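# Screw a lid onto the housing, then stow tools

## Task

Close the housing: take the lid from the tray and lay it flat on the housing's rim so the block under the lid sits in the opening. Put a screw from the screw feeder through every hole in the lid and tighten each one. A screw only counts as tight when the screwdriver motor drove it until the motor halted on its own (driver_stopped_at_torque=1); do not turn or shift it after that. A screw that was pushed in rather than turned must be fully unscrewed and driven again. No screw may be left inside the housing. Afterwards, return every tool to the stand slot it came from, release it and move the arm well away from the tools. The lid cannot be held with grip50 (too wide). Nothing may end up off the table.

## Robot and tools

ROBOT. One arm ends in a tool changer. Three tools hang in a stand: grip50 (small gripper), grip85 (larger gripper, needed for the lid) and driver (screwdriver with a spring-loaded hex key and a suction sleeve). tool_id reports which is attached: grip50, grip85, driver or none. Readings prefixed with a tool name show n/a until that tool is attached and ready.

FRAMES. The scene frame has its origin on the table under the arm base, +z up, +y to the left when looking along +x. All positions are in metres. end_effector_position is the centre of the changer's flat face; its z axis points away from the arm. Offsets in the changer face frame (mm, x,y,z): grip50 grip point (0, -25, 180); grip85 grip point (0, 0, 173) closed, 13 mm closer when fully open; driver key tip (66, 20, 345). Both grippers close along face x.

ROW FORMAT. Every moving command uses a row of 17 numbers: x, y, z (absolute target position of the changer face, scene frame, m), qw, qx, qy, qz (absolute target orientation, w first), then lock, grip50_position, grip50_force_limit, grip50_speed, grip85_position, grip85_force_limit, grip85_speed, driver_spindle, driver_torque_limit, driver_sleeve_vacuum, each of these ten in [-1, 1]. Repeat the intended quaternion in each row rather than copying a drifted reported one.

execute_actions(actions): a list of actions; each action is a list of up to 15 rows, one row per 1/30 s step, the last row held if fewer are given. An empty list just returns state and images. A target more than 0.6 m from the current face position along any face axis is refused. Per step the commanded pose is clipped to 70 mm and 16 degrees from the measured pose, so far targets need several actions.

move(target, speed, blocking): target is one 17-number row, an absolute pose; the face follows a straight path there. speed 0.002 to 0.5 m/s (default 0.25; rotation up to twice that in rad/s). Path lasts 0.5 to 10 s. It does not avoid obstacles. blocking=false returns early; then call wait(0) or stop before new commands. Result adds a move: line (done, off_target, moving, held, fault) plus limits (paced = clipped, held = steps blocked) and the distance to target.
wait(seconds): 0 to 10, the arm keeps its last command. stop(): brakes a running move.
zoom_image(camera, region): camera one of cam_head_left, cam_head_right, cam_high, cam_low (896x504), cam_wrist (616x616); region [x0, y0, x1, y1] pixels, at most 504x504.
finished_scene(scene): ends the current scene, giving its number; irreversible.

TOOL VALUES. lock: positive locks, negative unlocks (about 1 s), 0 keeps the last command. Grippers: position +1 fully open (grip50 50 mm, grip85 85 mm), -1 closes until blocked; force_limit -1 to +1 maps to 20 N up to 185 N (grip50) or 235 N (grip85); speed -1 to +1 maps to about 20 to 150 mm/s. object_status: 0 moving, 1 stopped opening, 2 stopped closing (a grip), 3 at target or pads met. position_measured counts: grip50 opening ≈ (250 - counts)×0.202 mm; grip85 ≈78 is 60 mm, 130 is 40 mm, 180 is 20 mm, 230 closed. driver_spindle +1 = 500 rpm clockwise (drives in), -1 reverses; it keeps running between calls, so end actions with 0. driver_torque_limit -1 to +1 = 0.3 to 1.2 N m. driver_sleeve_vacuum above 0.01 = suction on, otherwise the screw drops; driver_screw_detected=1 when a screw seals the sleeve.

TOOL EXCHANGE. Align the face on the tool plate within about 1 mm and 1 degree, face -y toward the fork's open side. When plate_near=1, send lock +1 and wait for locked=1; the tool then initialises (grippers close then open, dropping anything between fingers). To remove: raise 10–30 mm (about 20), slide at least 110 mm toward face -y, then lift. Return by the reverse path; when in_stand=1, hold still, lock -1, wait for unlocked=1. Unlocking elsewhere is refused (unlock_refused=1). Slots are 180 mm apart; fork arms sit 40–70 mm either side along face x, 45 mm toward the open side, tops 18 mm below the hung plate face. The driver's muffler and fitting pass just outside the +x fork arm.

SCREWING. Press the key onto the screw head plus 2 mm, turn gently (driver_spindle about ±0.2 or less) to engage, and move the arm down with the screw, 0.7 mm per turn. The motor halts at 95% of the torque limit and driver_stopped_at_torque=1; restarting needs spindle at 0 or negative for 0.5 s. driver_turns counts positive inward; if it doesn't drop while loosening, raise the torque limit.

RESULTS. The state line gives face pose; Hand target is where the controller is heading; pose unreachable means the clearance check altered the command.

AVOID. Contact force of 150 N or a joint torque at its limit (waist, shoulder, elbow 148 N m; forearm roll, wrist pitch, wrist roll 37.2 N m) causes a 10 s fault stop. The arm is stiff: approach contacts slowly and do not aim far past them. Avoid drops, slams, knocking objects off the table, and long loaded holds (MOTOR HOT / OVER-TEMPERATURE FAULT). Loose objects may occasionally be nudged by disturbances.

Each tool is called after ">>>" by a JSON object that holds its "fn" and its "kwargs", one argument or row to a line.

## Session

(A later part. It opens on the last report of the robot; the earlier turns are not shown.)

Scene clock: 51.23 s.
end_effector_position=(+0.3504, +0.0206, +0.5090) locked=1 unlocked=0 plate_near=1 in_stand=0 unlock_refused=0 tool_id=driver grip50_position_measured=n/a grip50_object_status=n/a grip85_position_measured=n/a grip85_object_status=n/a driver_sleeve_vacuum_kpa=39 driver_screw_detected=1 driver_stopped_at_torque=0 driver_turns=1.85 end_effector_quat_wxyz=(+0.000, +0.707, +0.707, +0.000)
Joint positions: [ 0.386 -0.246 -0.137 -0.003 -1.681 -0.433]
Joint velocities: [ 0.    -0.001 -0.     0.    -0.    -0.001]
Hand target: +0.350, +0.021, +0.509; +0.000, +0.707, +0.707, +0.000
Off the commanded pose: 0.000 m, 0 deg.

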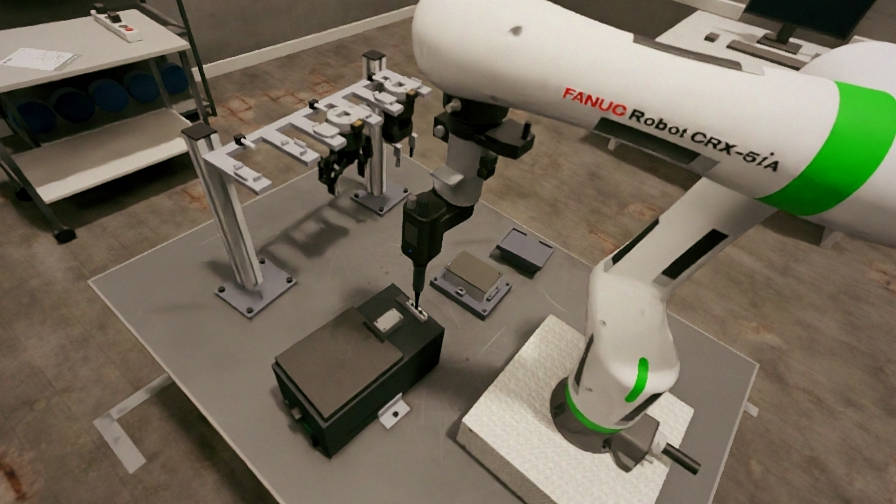

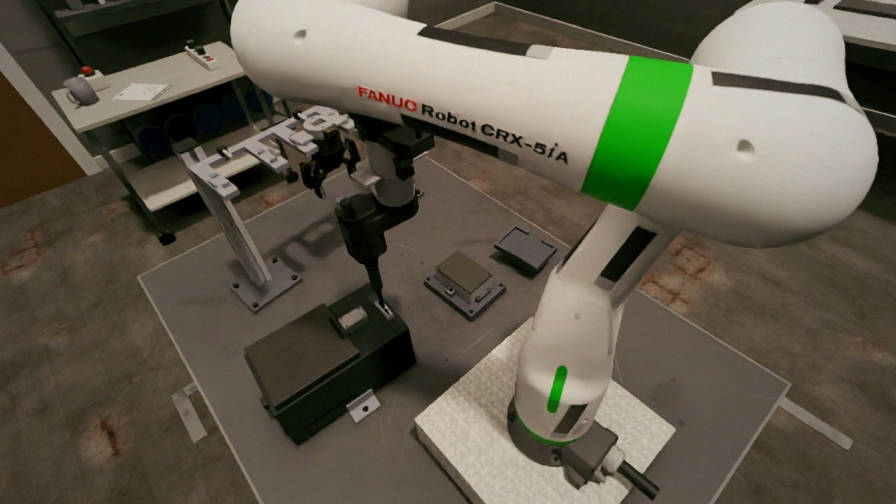

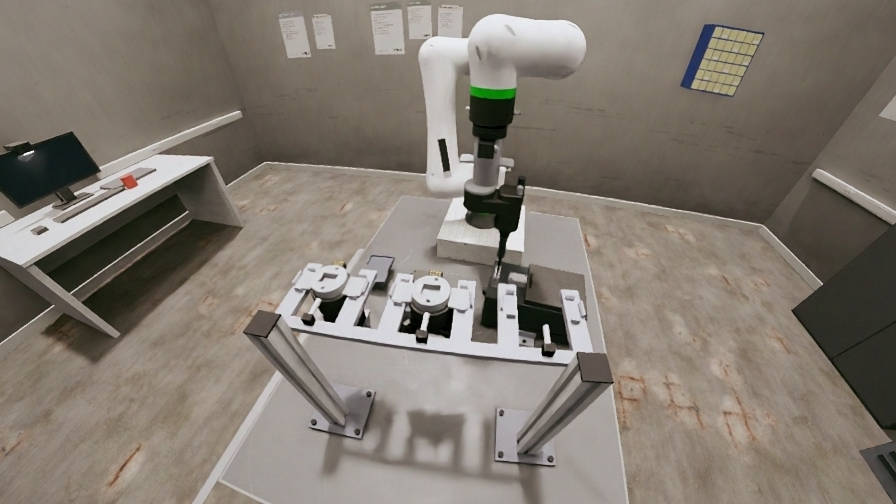

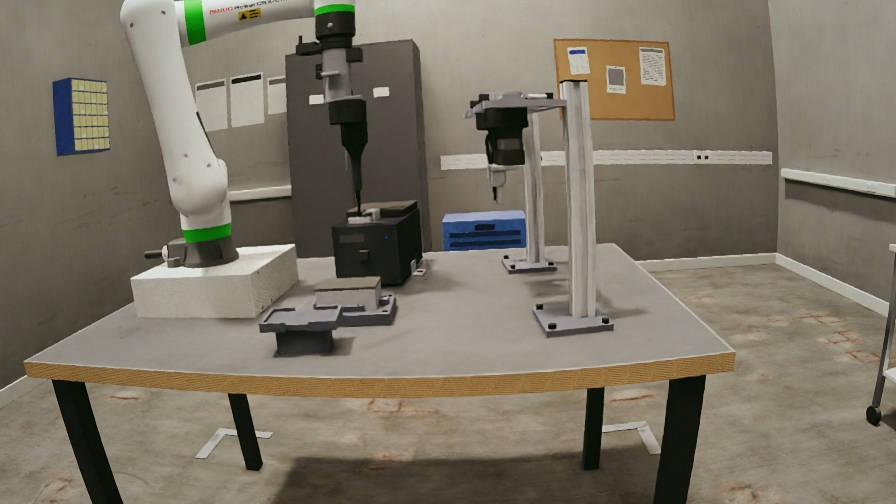

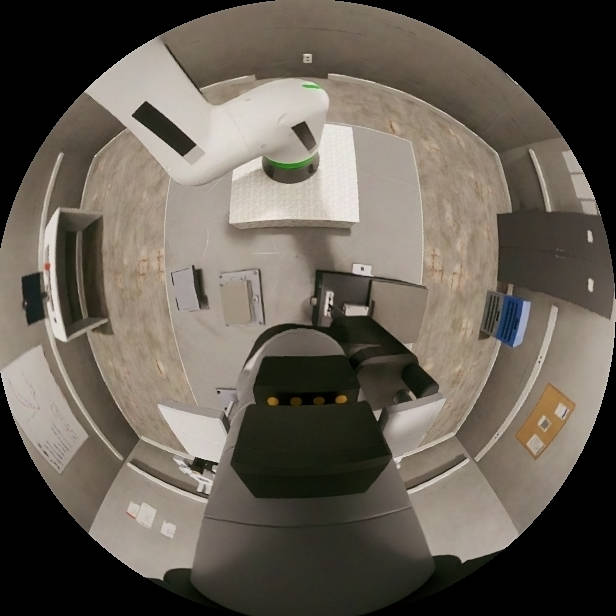

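>>> {"fn": "move", "kwargs": {
  "target": [0.3504,0.0206,0.545,0,0.7071,0.7071,0,0,1,0,0,1,0,0,0,0,1],
  "speed": 0.04
}}

>>> {"fn": "move", "kwargs": {
  "target": [0.4191,-0.1838,0.45,0,0.7071,0.7071,0,0,1,0,0,1,0,0,0,0,1],
  "speed": 0.18
}}

>>> {"fn": "move", "kwargs": {
  "target": [0.4191,-0.1838,0.429,0,0.7071,0.7071,0,0,1,0,0,1,0,0,0,0,1],
  "speed": 0.03
}}

>>> {"fn": "zoom_image", "kwargs": {
  "camera": "cam_wrist",
  "region": [315,290,345,320]
}}

>>> {"fn": "zoom_image", "kwargs": {
  "camera": "cam_head_left",
  "region": [435,250,465,280]
}}

>>> {"fn": "zoom_image", "kwargs": {
  "camera": "cam_head_right",
  "region": [425,250,455,280]
}}

>>> {"fn": "zoom_image", "kwargs": {
  "camera": "cam_low",
  "region": [355,255,395,290]
}}

Scene clock: 52.93 s.
end_effector_position=(+0.3505, +0.0206, +0.5450) locked=1 unlocked=0 plate_near=1 in_stand=0 unlock_refused=0 tool_id=driver grip50_position_measured=n/a grip50_object_status=n/a grip85_position_measured=n/a grip85_object_status=n/a driver_sleeve_vacuum_kpa=40 driver_screw_detected=1 driver_stopped_at_torque=0 driver_turns=1.85 end_effector_quat_wxyz=(+0.000, +0.707, +0.707, -0.000)
Joint positions: [ 0.385 -0.232 -0.042 -0.003 -1.763 -0.434]
Joint velocities: [ 0.     0.     0.001 -0.     0.    -0.001]
Hand target: +0.350, +0.021, +0.545; -0.000, +0.707, +0.707, +0.000
Off the commanded pose: 0.000 m, 0 deg.
move: done

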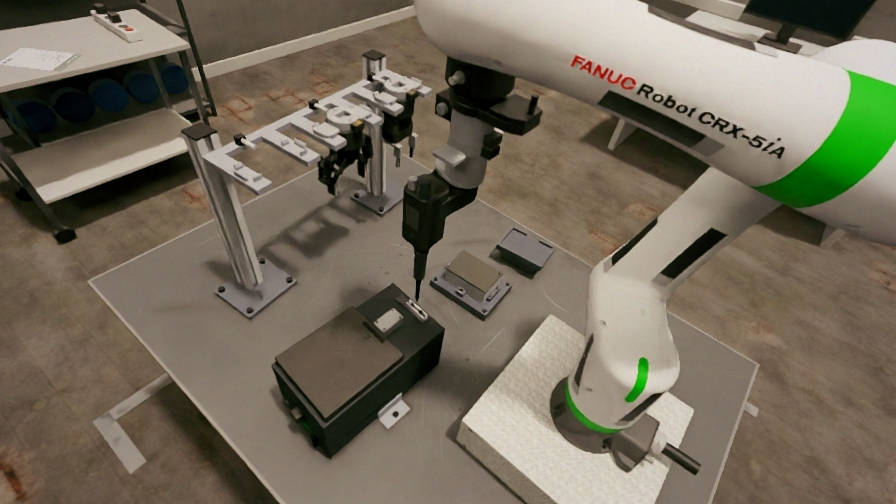

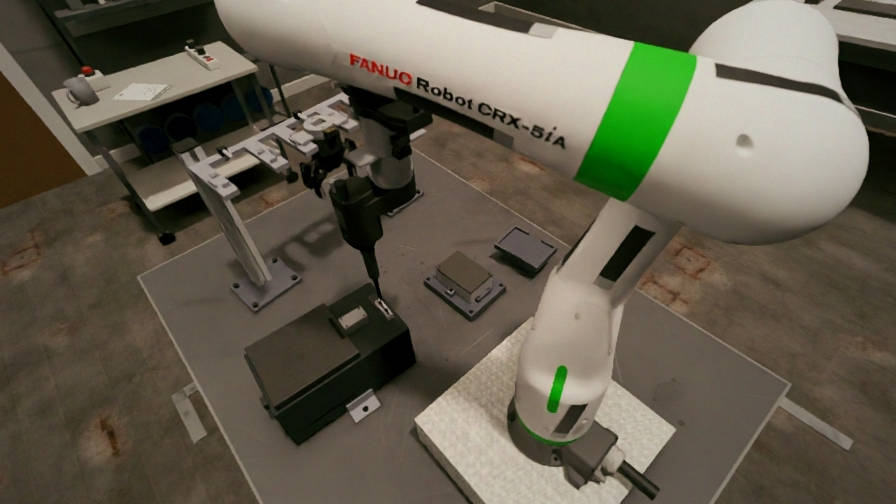

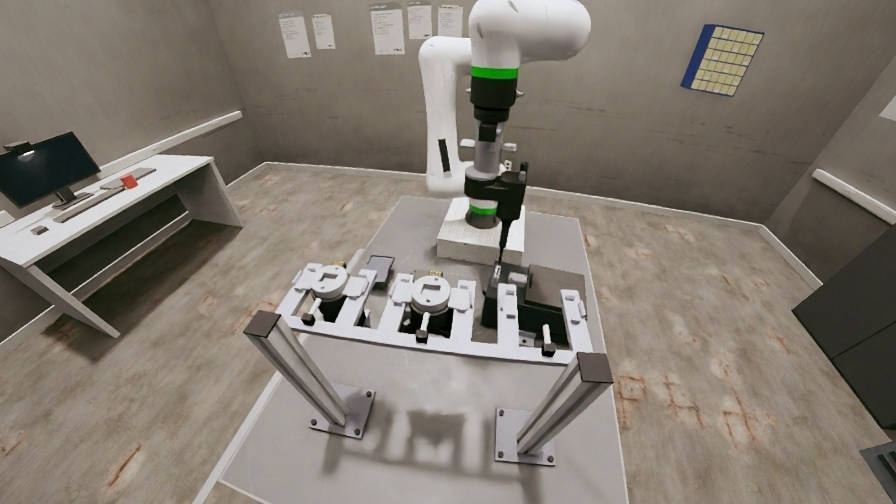

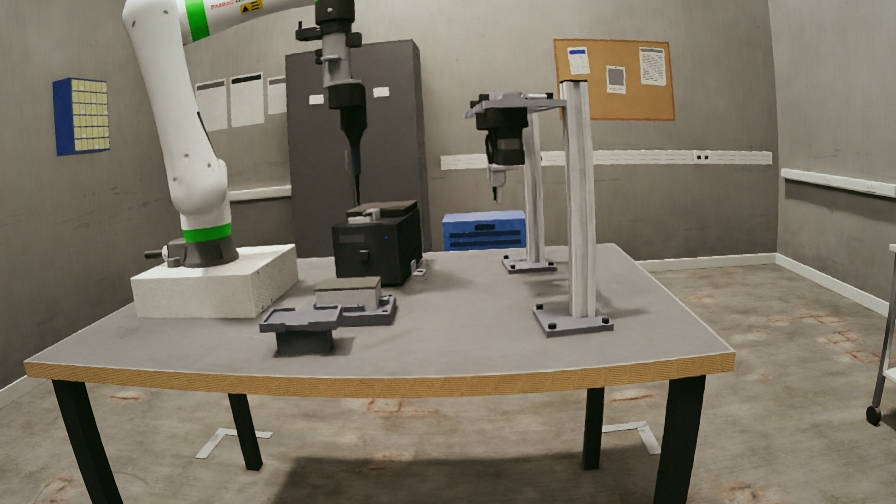

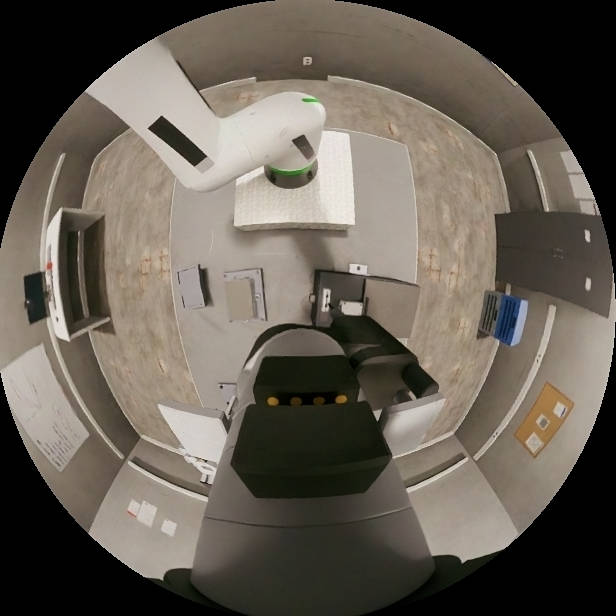

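Scene clock: 54.63 s.
end_effector_position=(+0.4192, -0.1840, +0.4498) locked=1 unlocked=0 plate_near=1 in_stand=0 unlock_refused=0 tool_id=driver grip50_position_measured=n/a grip50_object_status=n/a grip85_position_measured=n/a grip85_object_status=n/a driver_sleeve_vacuum_kpa=40 driver_screw_detected=1 driver_stopped_at_torque=0 driver_turns=1.85 end_effector_quat_wxyz=(-0.001, +0.707, +0.707, -0.000)
Joint positions: [-0.175  0.029 -0.03  -0.001 -1.517  0.128]
Joint velocities: [-0.001  0.001  0.001 -0.     0.002  0.001]
Hand target: +0.419, -0.184, +0.450; -0.001, +0.707, +0.707, -0.001
Off the commanded pose: 0.000 m, 0 deg.
move: done

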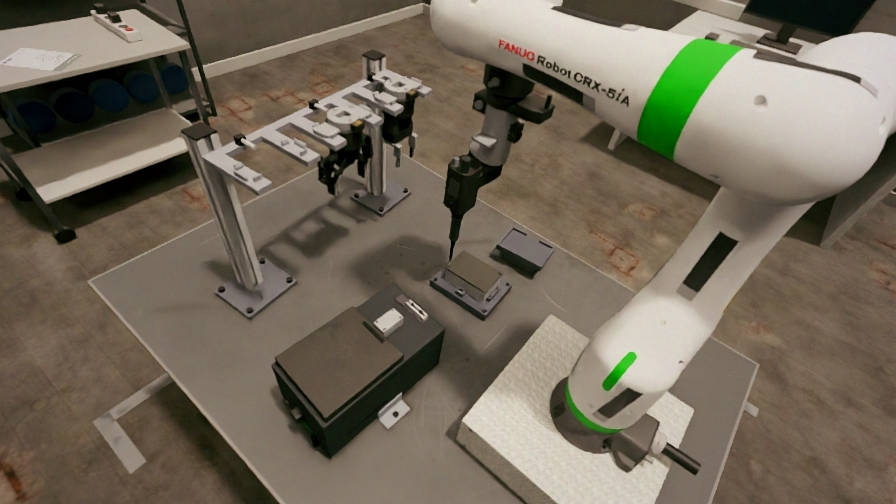

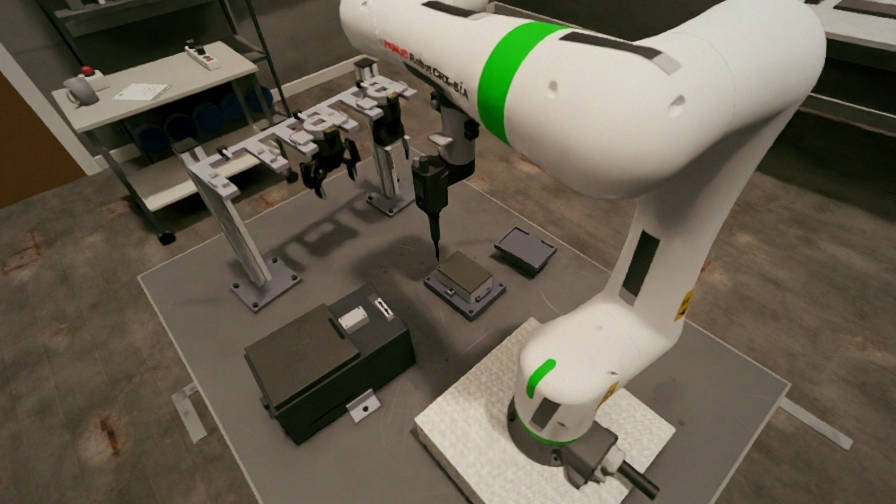

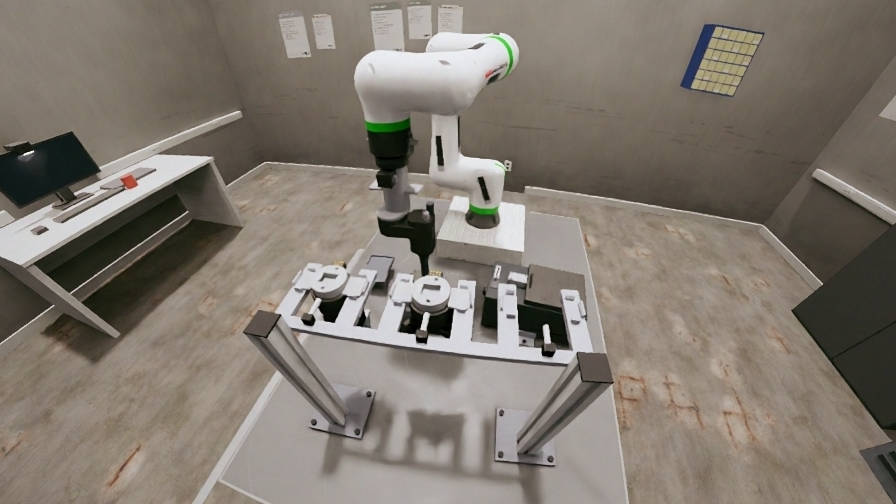

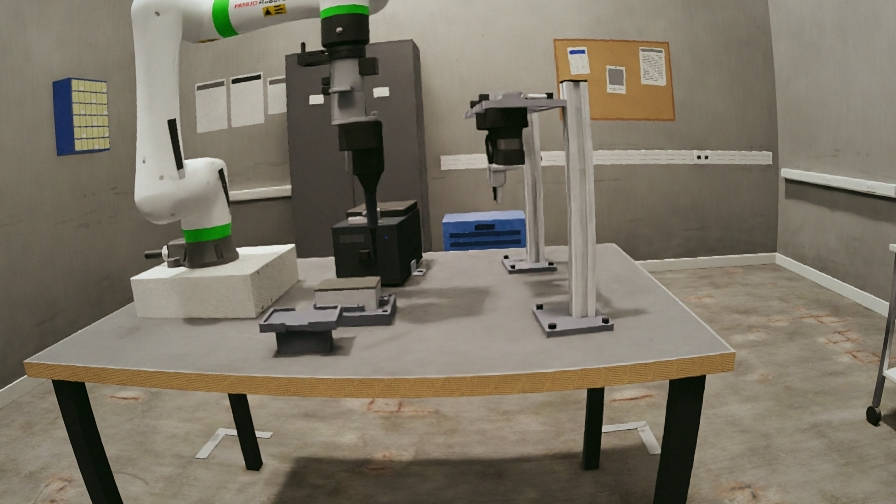

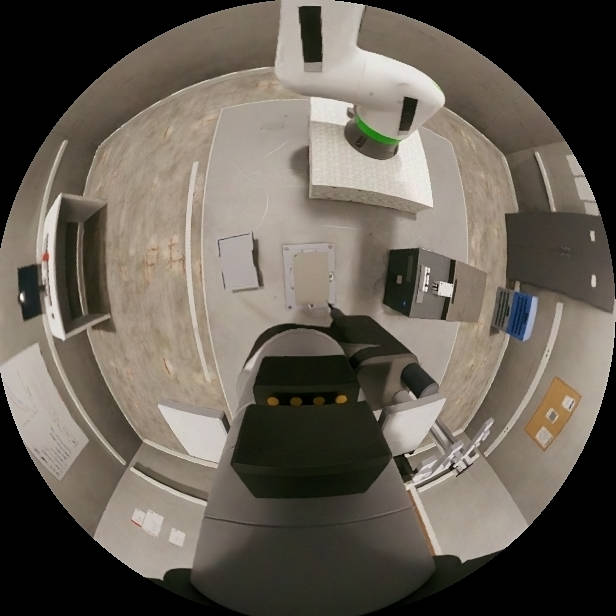

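Scene clock: 55.60 s.
end_effector_position=(+0.4190, -0.1838, +0.4290) locked=1 unlocked=0 plate_near=1 in_stand=0 unlock_refused=0 tool_id=driver grip50_position_measured=n/a grip50_object_status=n/a grip85_position_measured=n/a grip85_object_status=n/a driver_sleeve_vacuum_kpa=40 driver_screw_detected=1 driver_stopped_at_torque=0 driver_turns=1.85 end_effector_quat_wxyz=(+0.000, +0.707, +0.707, +0.000)
Joint positions: [-0.174  0.032 -0.076 -0.001 -1.466  0.127]
Joint velocities: [ 0.    -0.001  0.001  0.     0.001 -0.001]
Hand target: +0.419, -0.184, +0.429; -0.000, +0.707, +0.707, +0.000
Off the commanded pose: 0.000 m, 0 deg.
move: done

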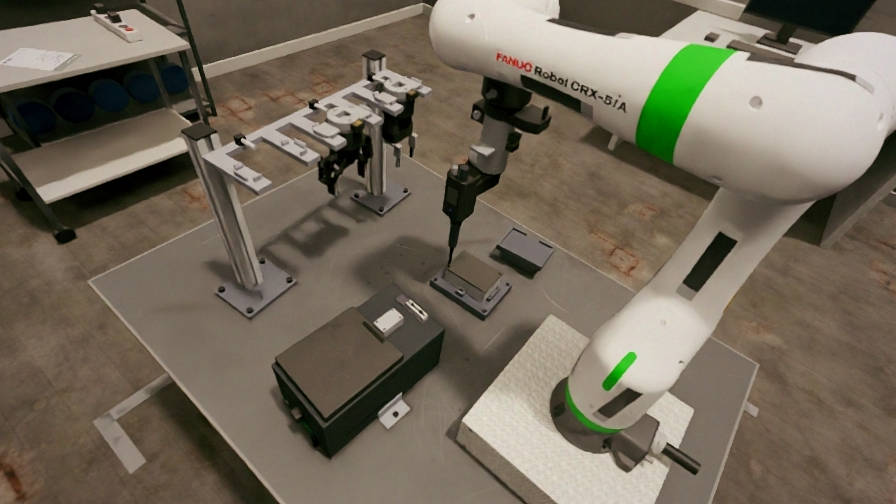

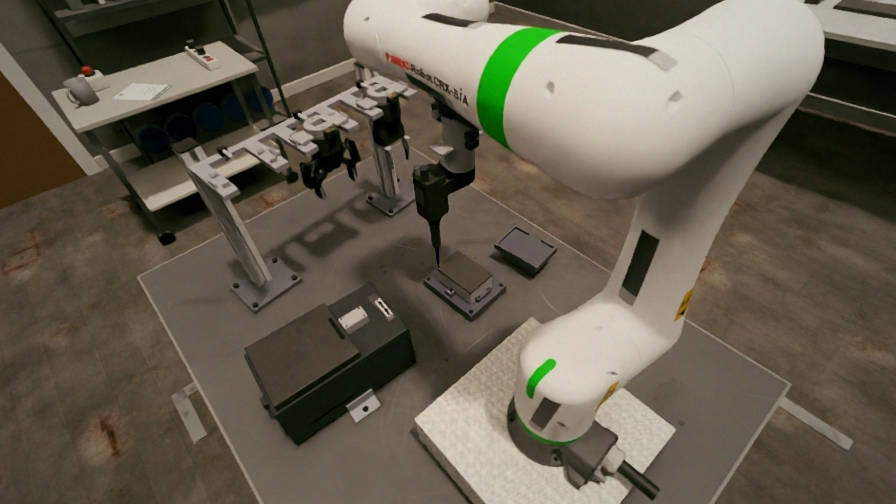

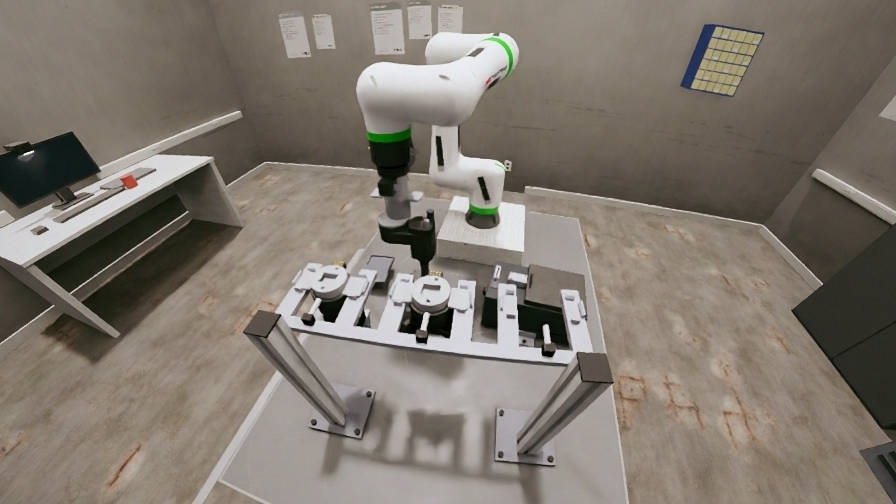

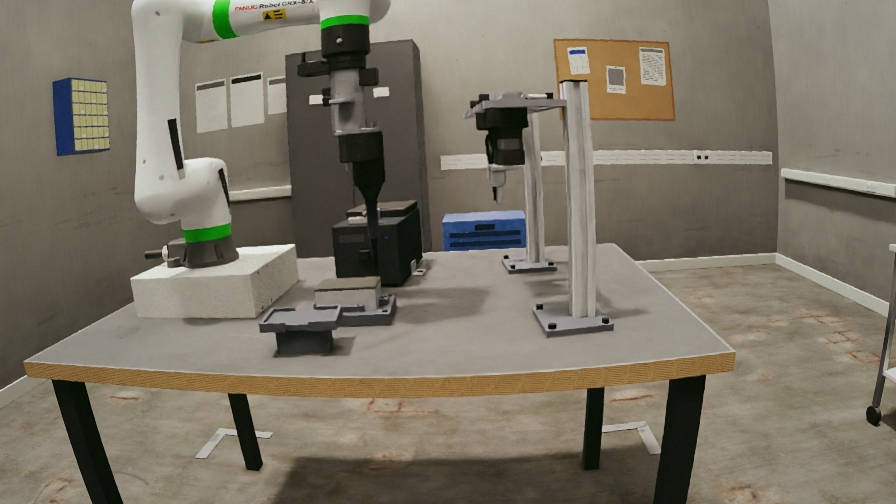

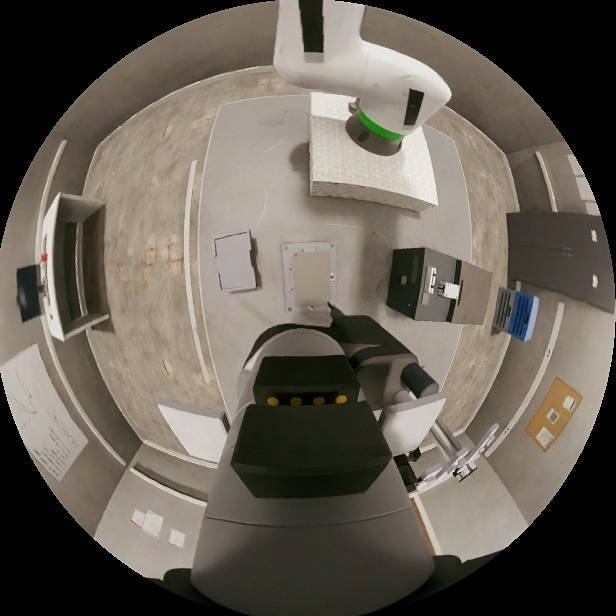

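Region (315, 290, 345, 320) of cam_wrist's 616x616 image, scaled by 16.800, with more detail than that image has.

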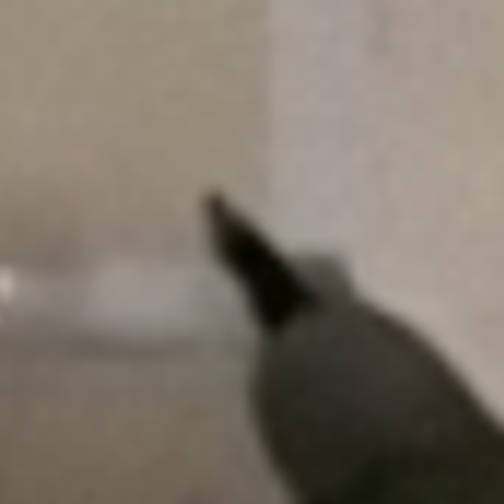

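Region (435, 250, 465, 280) of cam_head_left's 896x504 image, scaled by 16.800, with more detail than that image has.

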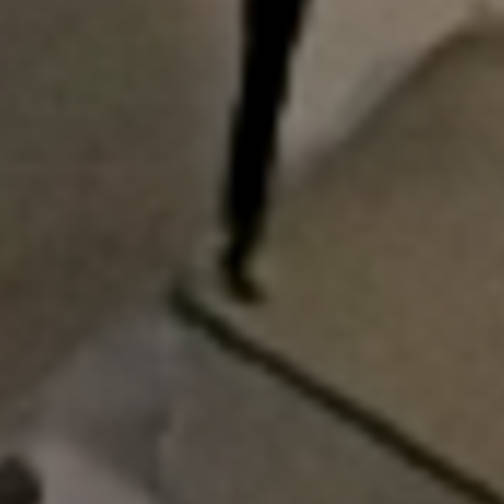

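Region (425, 250, 455, 280) of cam_head_right's 896x504 image, scaled by 16.800, with more detail than that image has.

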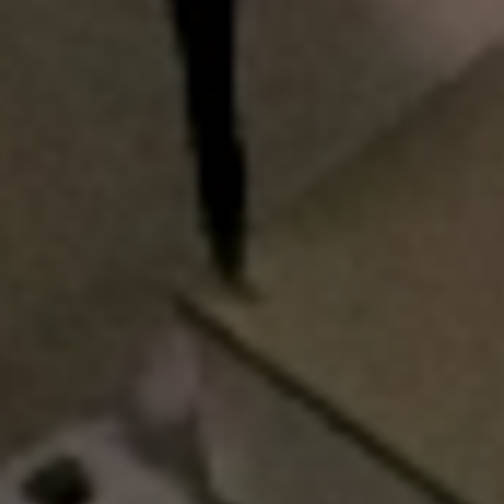

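Region (355, 255, 395, 290) of cam_low's 896x504 image, scaled by 12.600, with more detail than that image has; it fills the top 441 rows of this view, and the rest is white.

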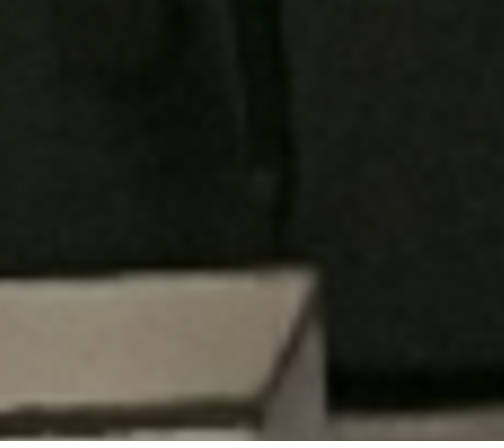

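>>> {"fn": "move", "kwargs": {
  "target": [0.4175,-0.1846,0.429,0,0.7071,0.7071,0,0,1,0,0,1,0,0,0,0,1],
  "speed": 0.01
}}

>>> {"fn": "zoom_image", "kwargs": {
  "camera": "cam_wrist",
  "region": [315,290,345,320]
}}

>>> {"fn": "zoom_image", "kwargs": {
  "camera": "cam_head_left",
  "region": [435,250,465,280]
}}

>>> {"fn": "zoom_image", "kwargs": {
  "camera": "cam_head_right",
  "region": [425,250,455,280]
}}

Scene clock: 56.60 s.
end_effector_position=(+0.4175, -0.1846, +0.4290) locked=1 unlocked=0 plate_near=1 in_stand=0 unlock_refused=0 tool_id=driver grip50_position_measured=n/a grip50_object_status=n/a grip85_position_measured=n/a grip85_object_status=n/a driver_sleeve_vacuum_kpa=40 driver_screw_detected=1 driver_stopped_at_torque=0 driver_turns=1.85 end_effector_quat_wxyz=(-0.000, +0.707, +0.707, -0.000)
Joint positions: [-0.176  0.029 -0.078 -0.001 -1.466  0.129]
Joint velocities: [ 0.001  0.    -0.001  0.001  0.001  0.002]
Hand target: +0.418, -0.185, +0.429; -0.000, +0.707, +0.707, -0.000
Off the commanded pose: 0.000 m, 0 deg.
move: done

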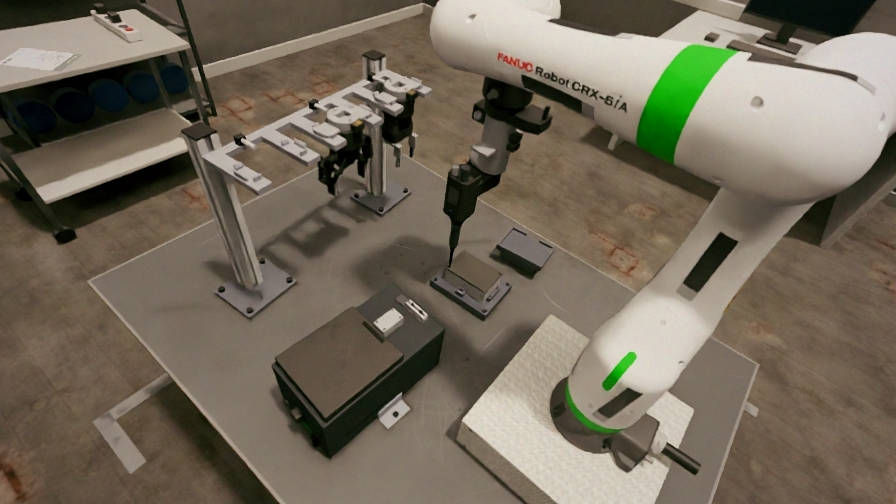

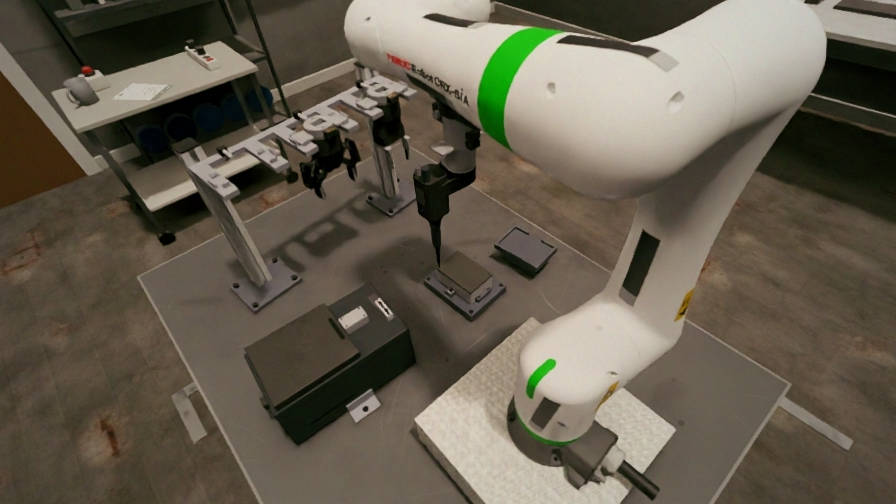

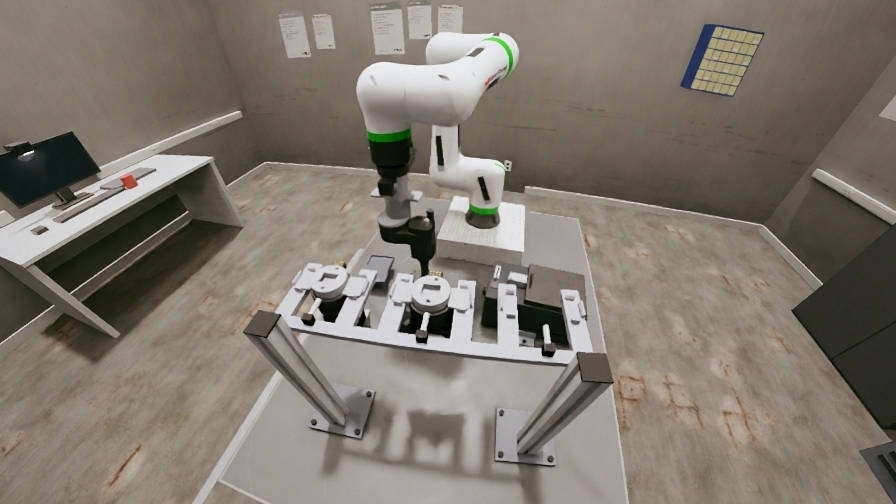

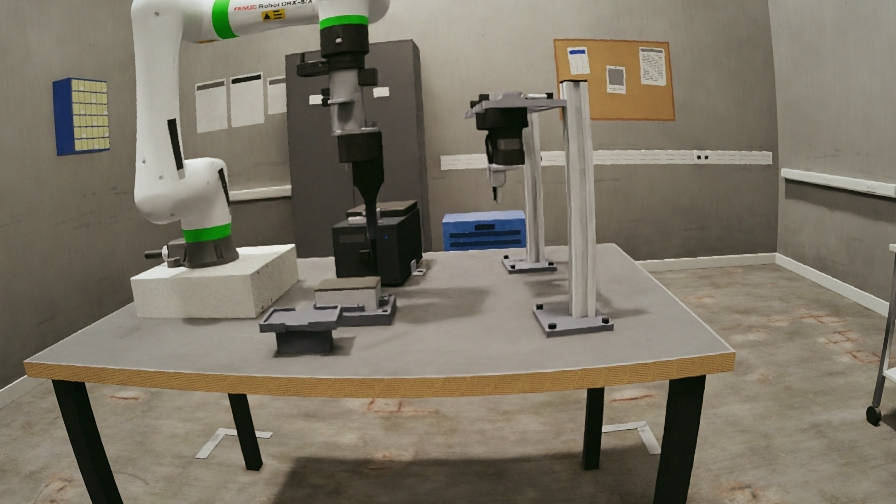

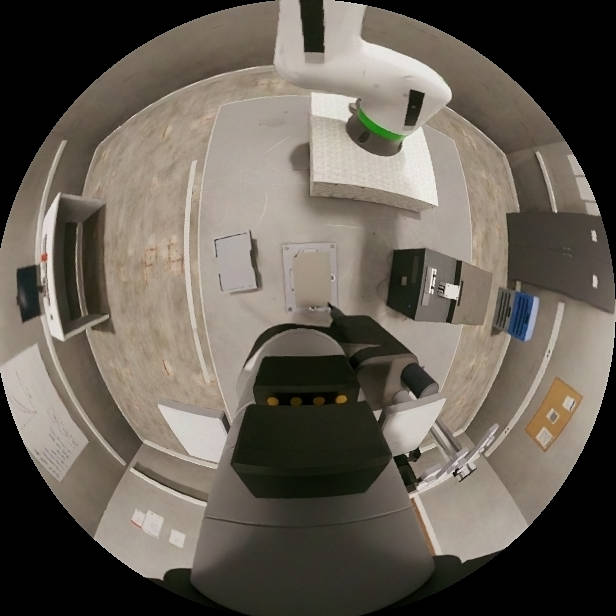

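Region (315, 290, 345, 320) of cam_wrist's 616x616 image, scaled by 16.800, with more detail than that image has.

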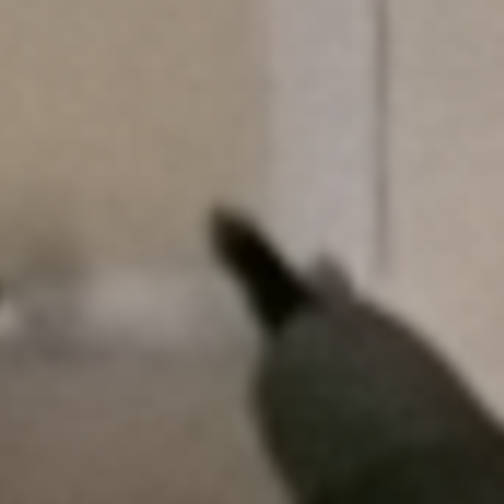

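Region (435, 250, 465, 280) of cam_head_left's 896x504 image, scaled by 16.800, with more detail than that image has.

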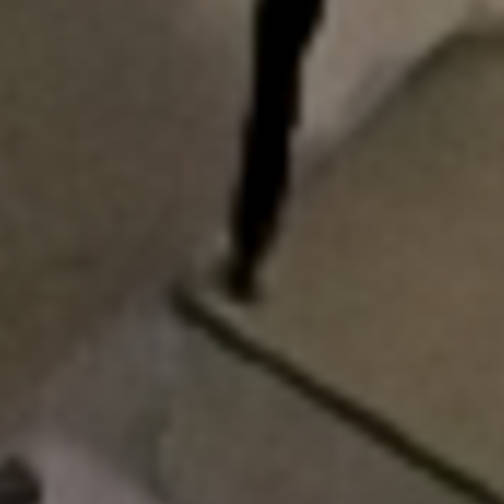

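Region (425, 250, 455, 280) of cam_head_right's 896x504 image, scaled by 16.800, with more detail than that image has.

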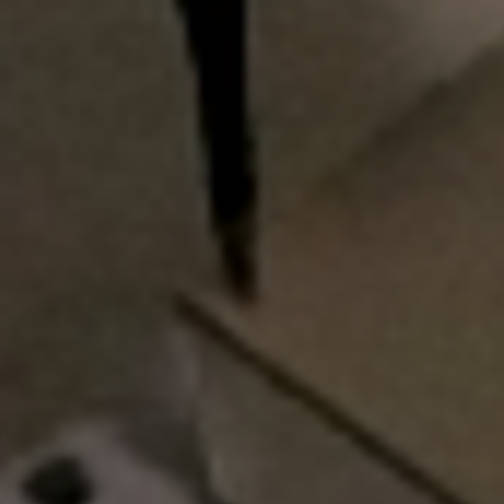

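>>> {"fn": "move", "kwargs": {
  "target": [0.4173,-0.1844,0.420,0,0.7071,0.7071,0,0,1,0,0,1,0,0,0,0,1],
  "speed": 0.008
}}

>>> {"fn": "zoom_image", "kwargs": {
  "camera": "cam_head_left",
  "region": [435,250,465,280]
}}

>>> {"fn": "zoom_image", "kwargs": {
  "camera": "cam_low",
  "region": [355,255,395,290]
}}

Scene clock: 58.13 s.
end_effector_position=(+0.4173, -0.1844, +0.4200) locked=1 unlocked=0 plate_near=1 in_stand=0 unlock_refused=0 tool_id=driver grip50_position_measured=n/a grip50_object_status=n/a grip85_position_measured=n/a grip85_object_status=n/a driver_sleeve_vacuum_kpa=39 driver_screw_detected=1 driver_stopped_at_torque=0 driver_turns=1.85 end_effector_quat_wxyz=(+0.000, +0.707, +0.707, -0.000)
Joint positions: [-0.176  0.031 -0.098 -0.001 -1.445  0.129]
Joint velocities: [-0.001 -0.001 -0.001  0.001 -0.    -0.   ]
Hand target: +0.417, -0.184, +0.420; -0.000, +0.707, +0.707, +0.000
Off the commanded pose: 0.000 m, 0 deg.
move: done

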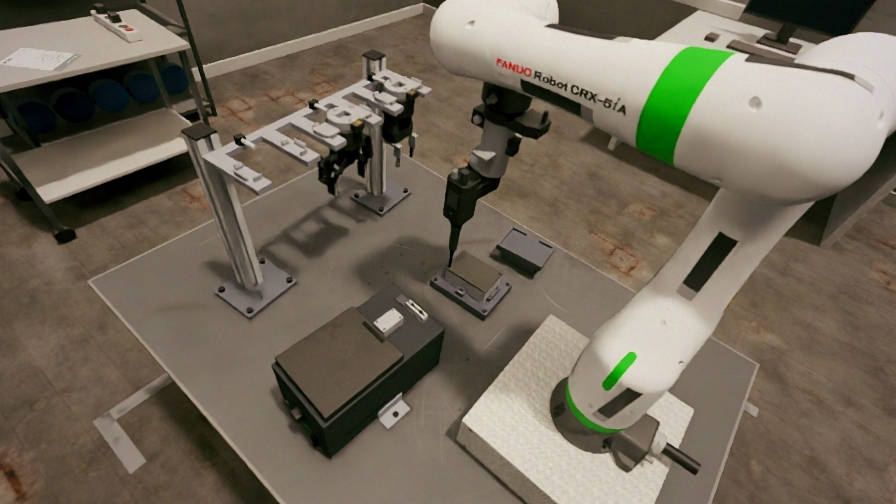

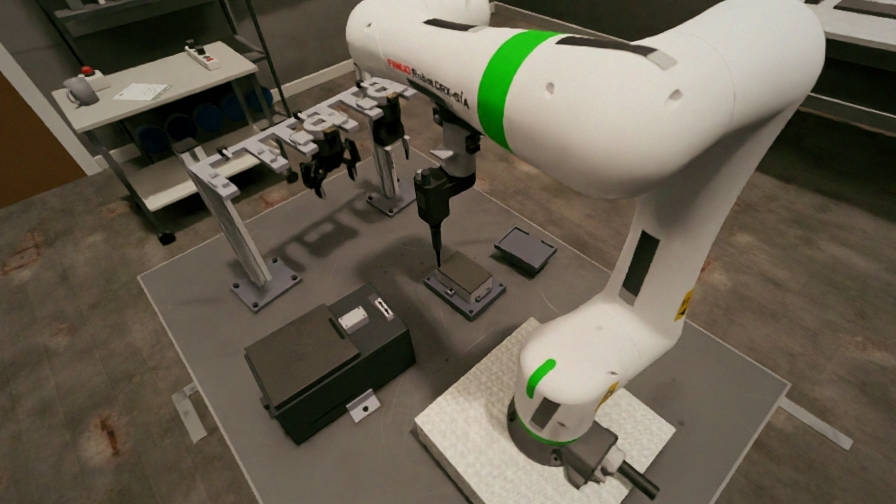

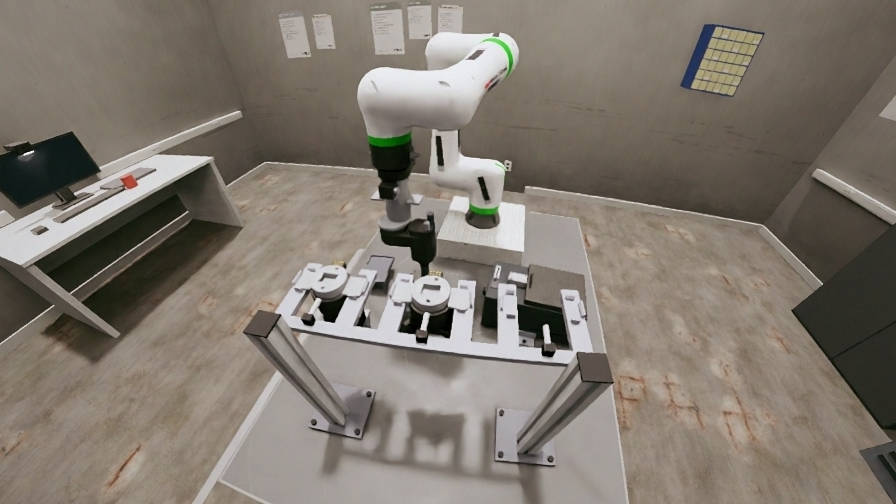

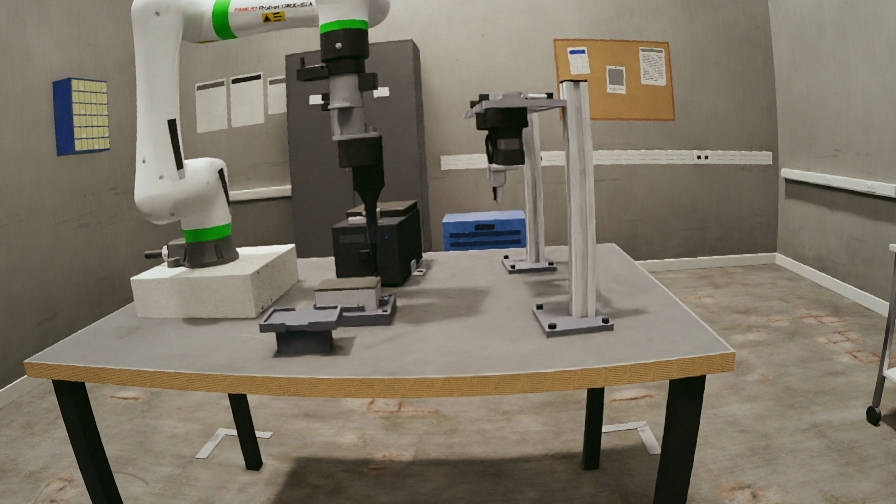

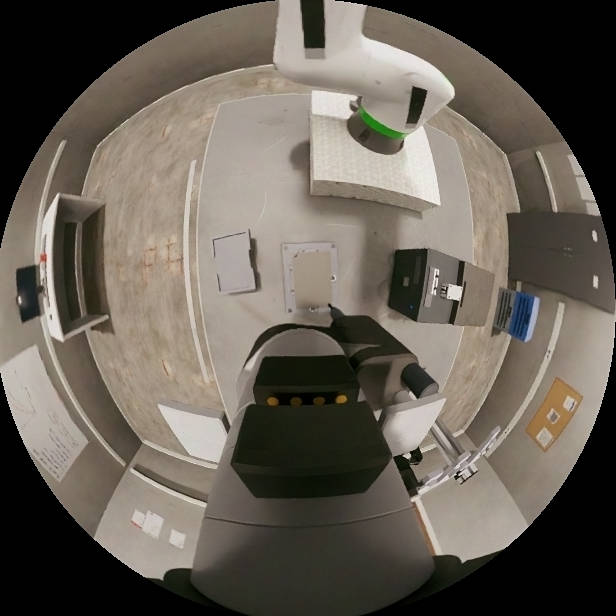

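Region (435, 250, 465, 280) of cam_head_left's 896x504 image, scaled by 16.800, with more detail than that image has.

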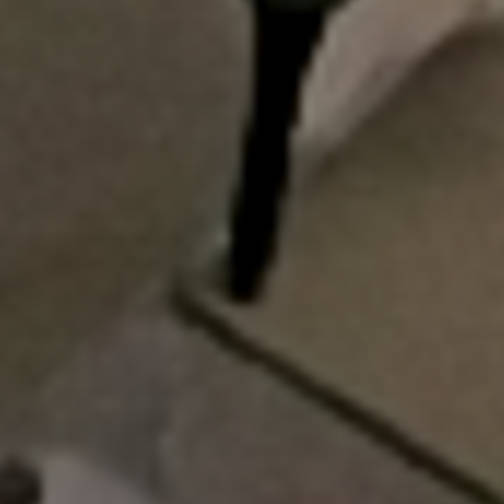

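Region (355, 255, 395, 290) of cam_low's 896x504 image, scaled by 12.600, with more detail than that image has; it fills the top 441 rows of this view, and the rest is white.

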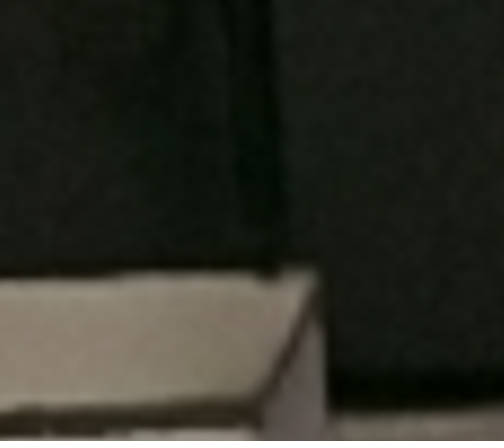

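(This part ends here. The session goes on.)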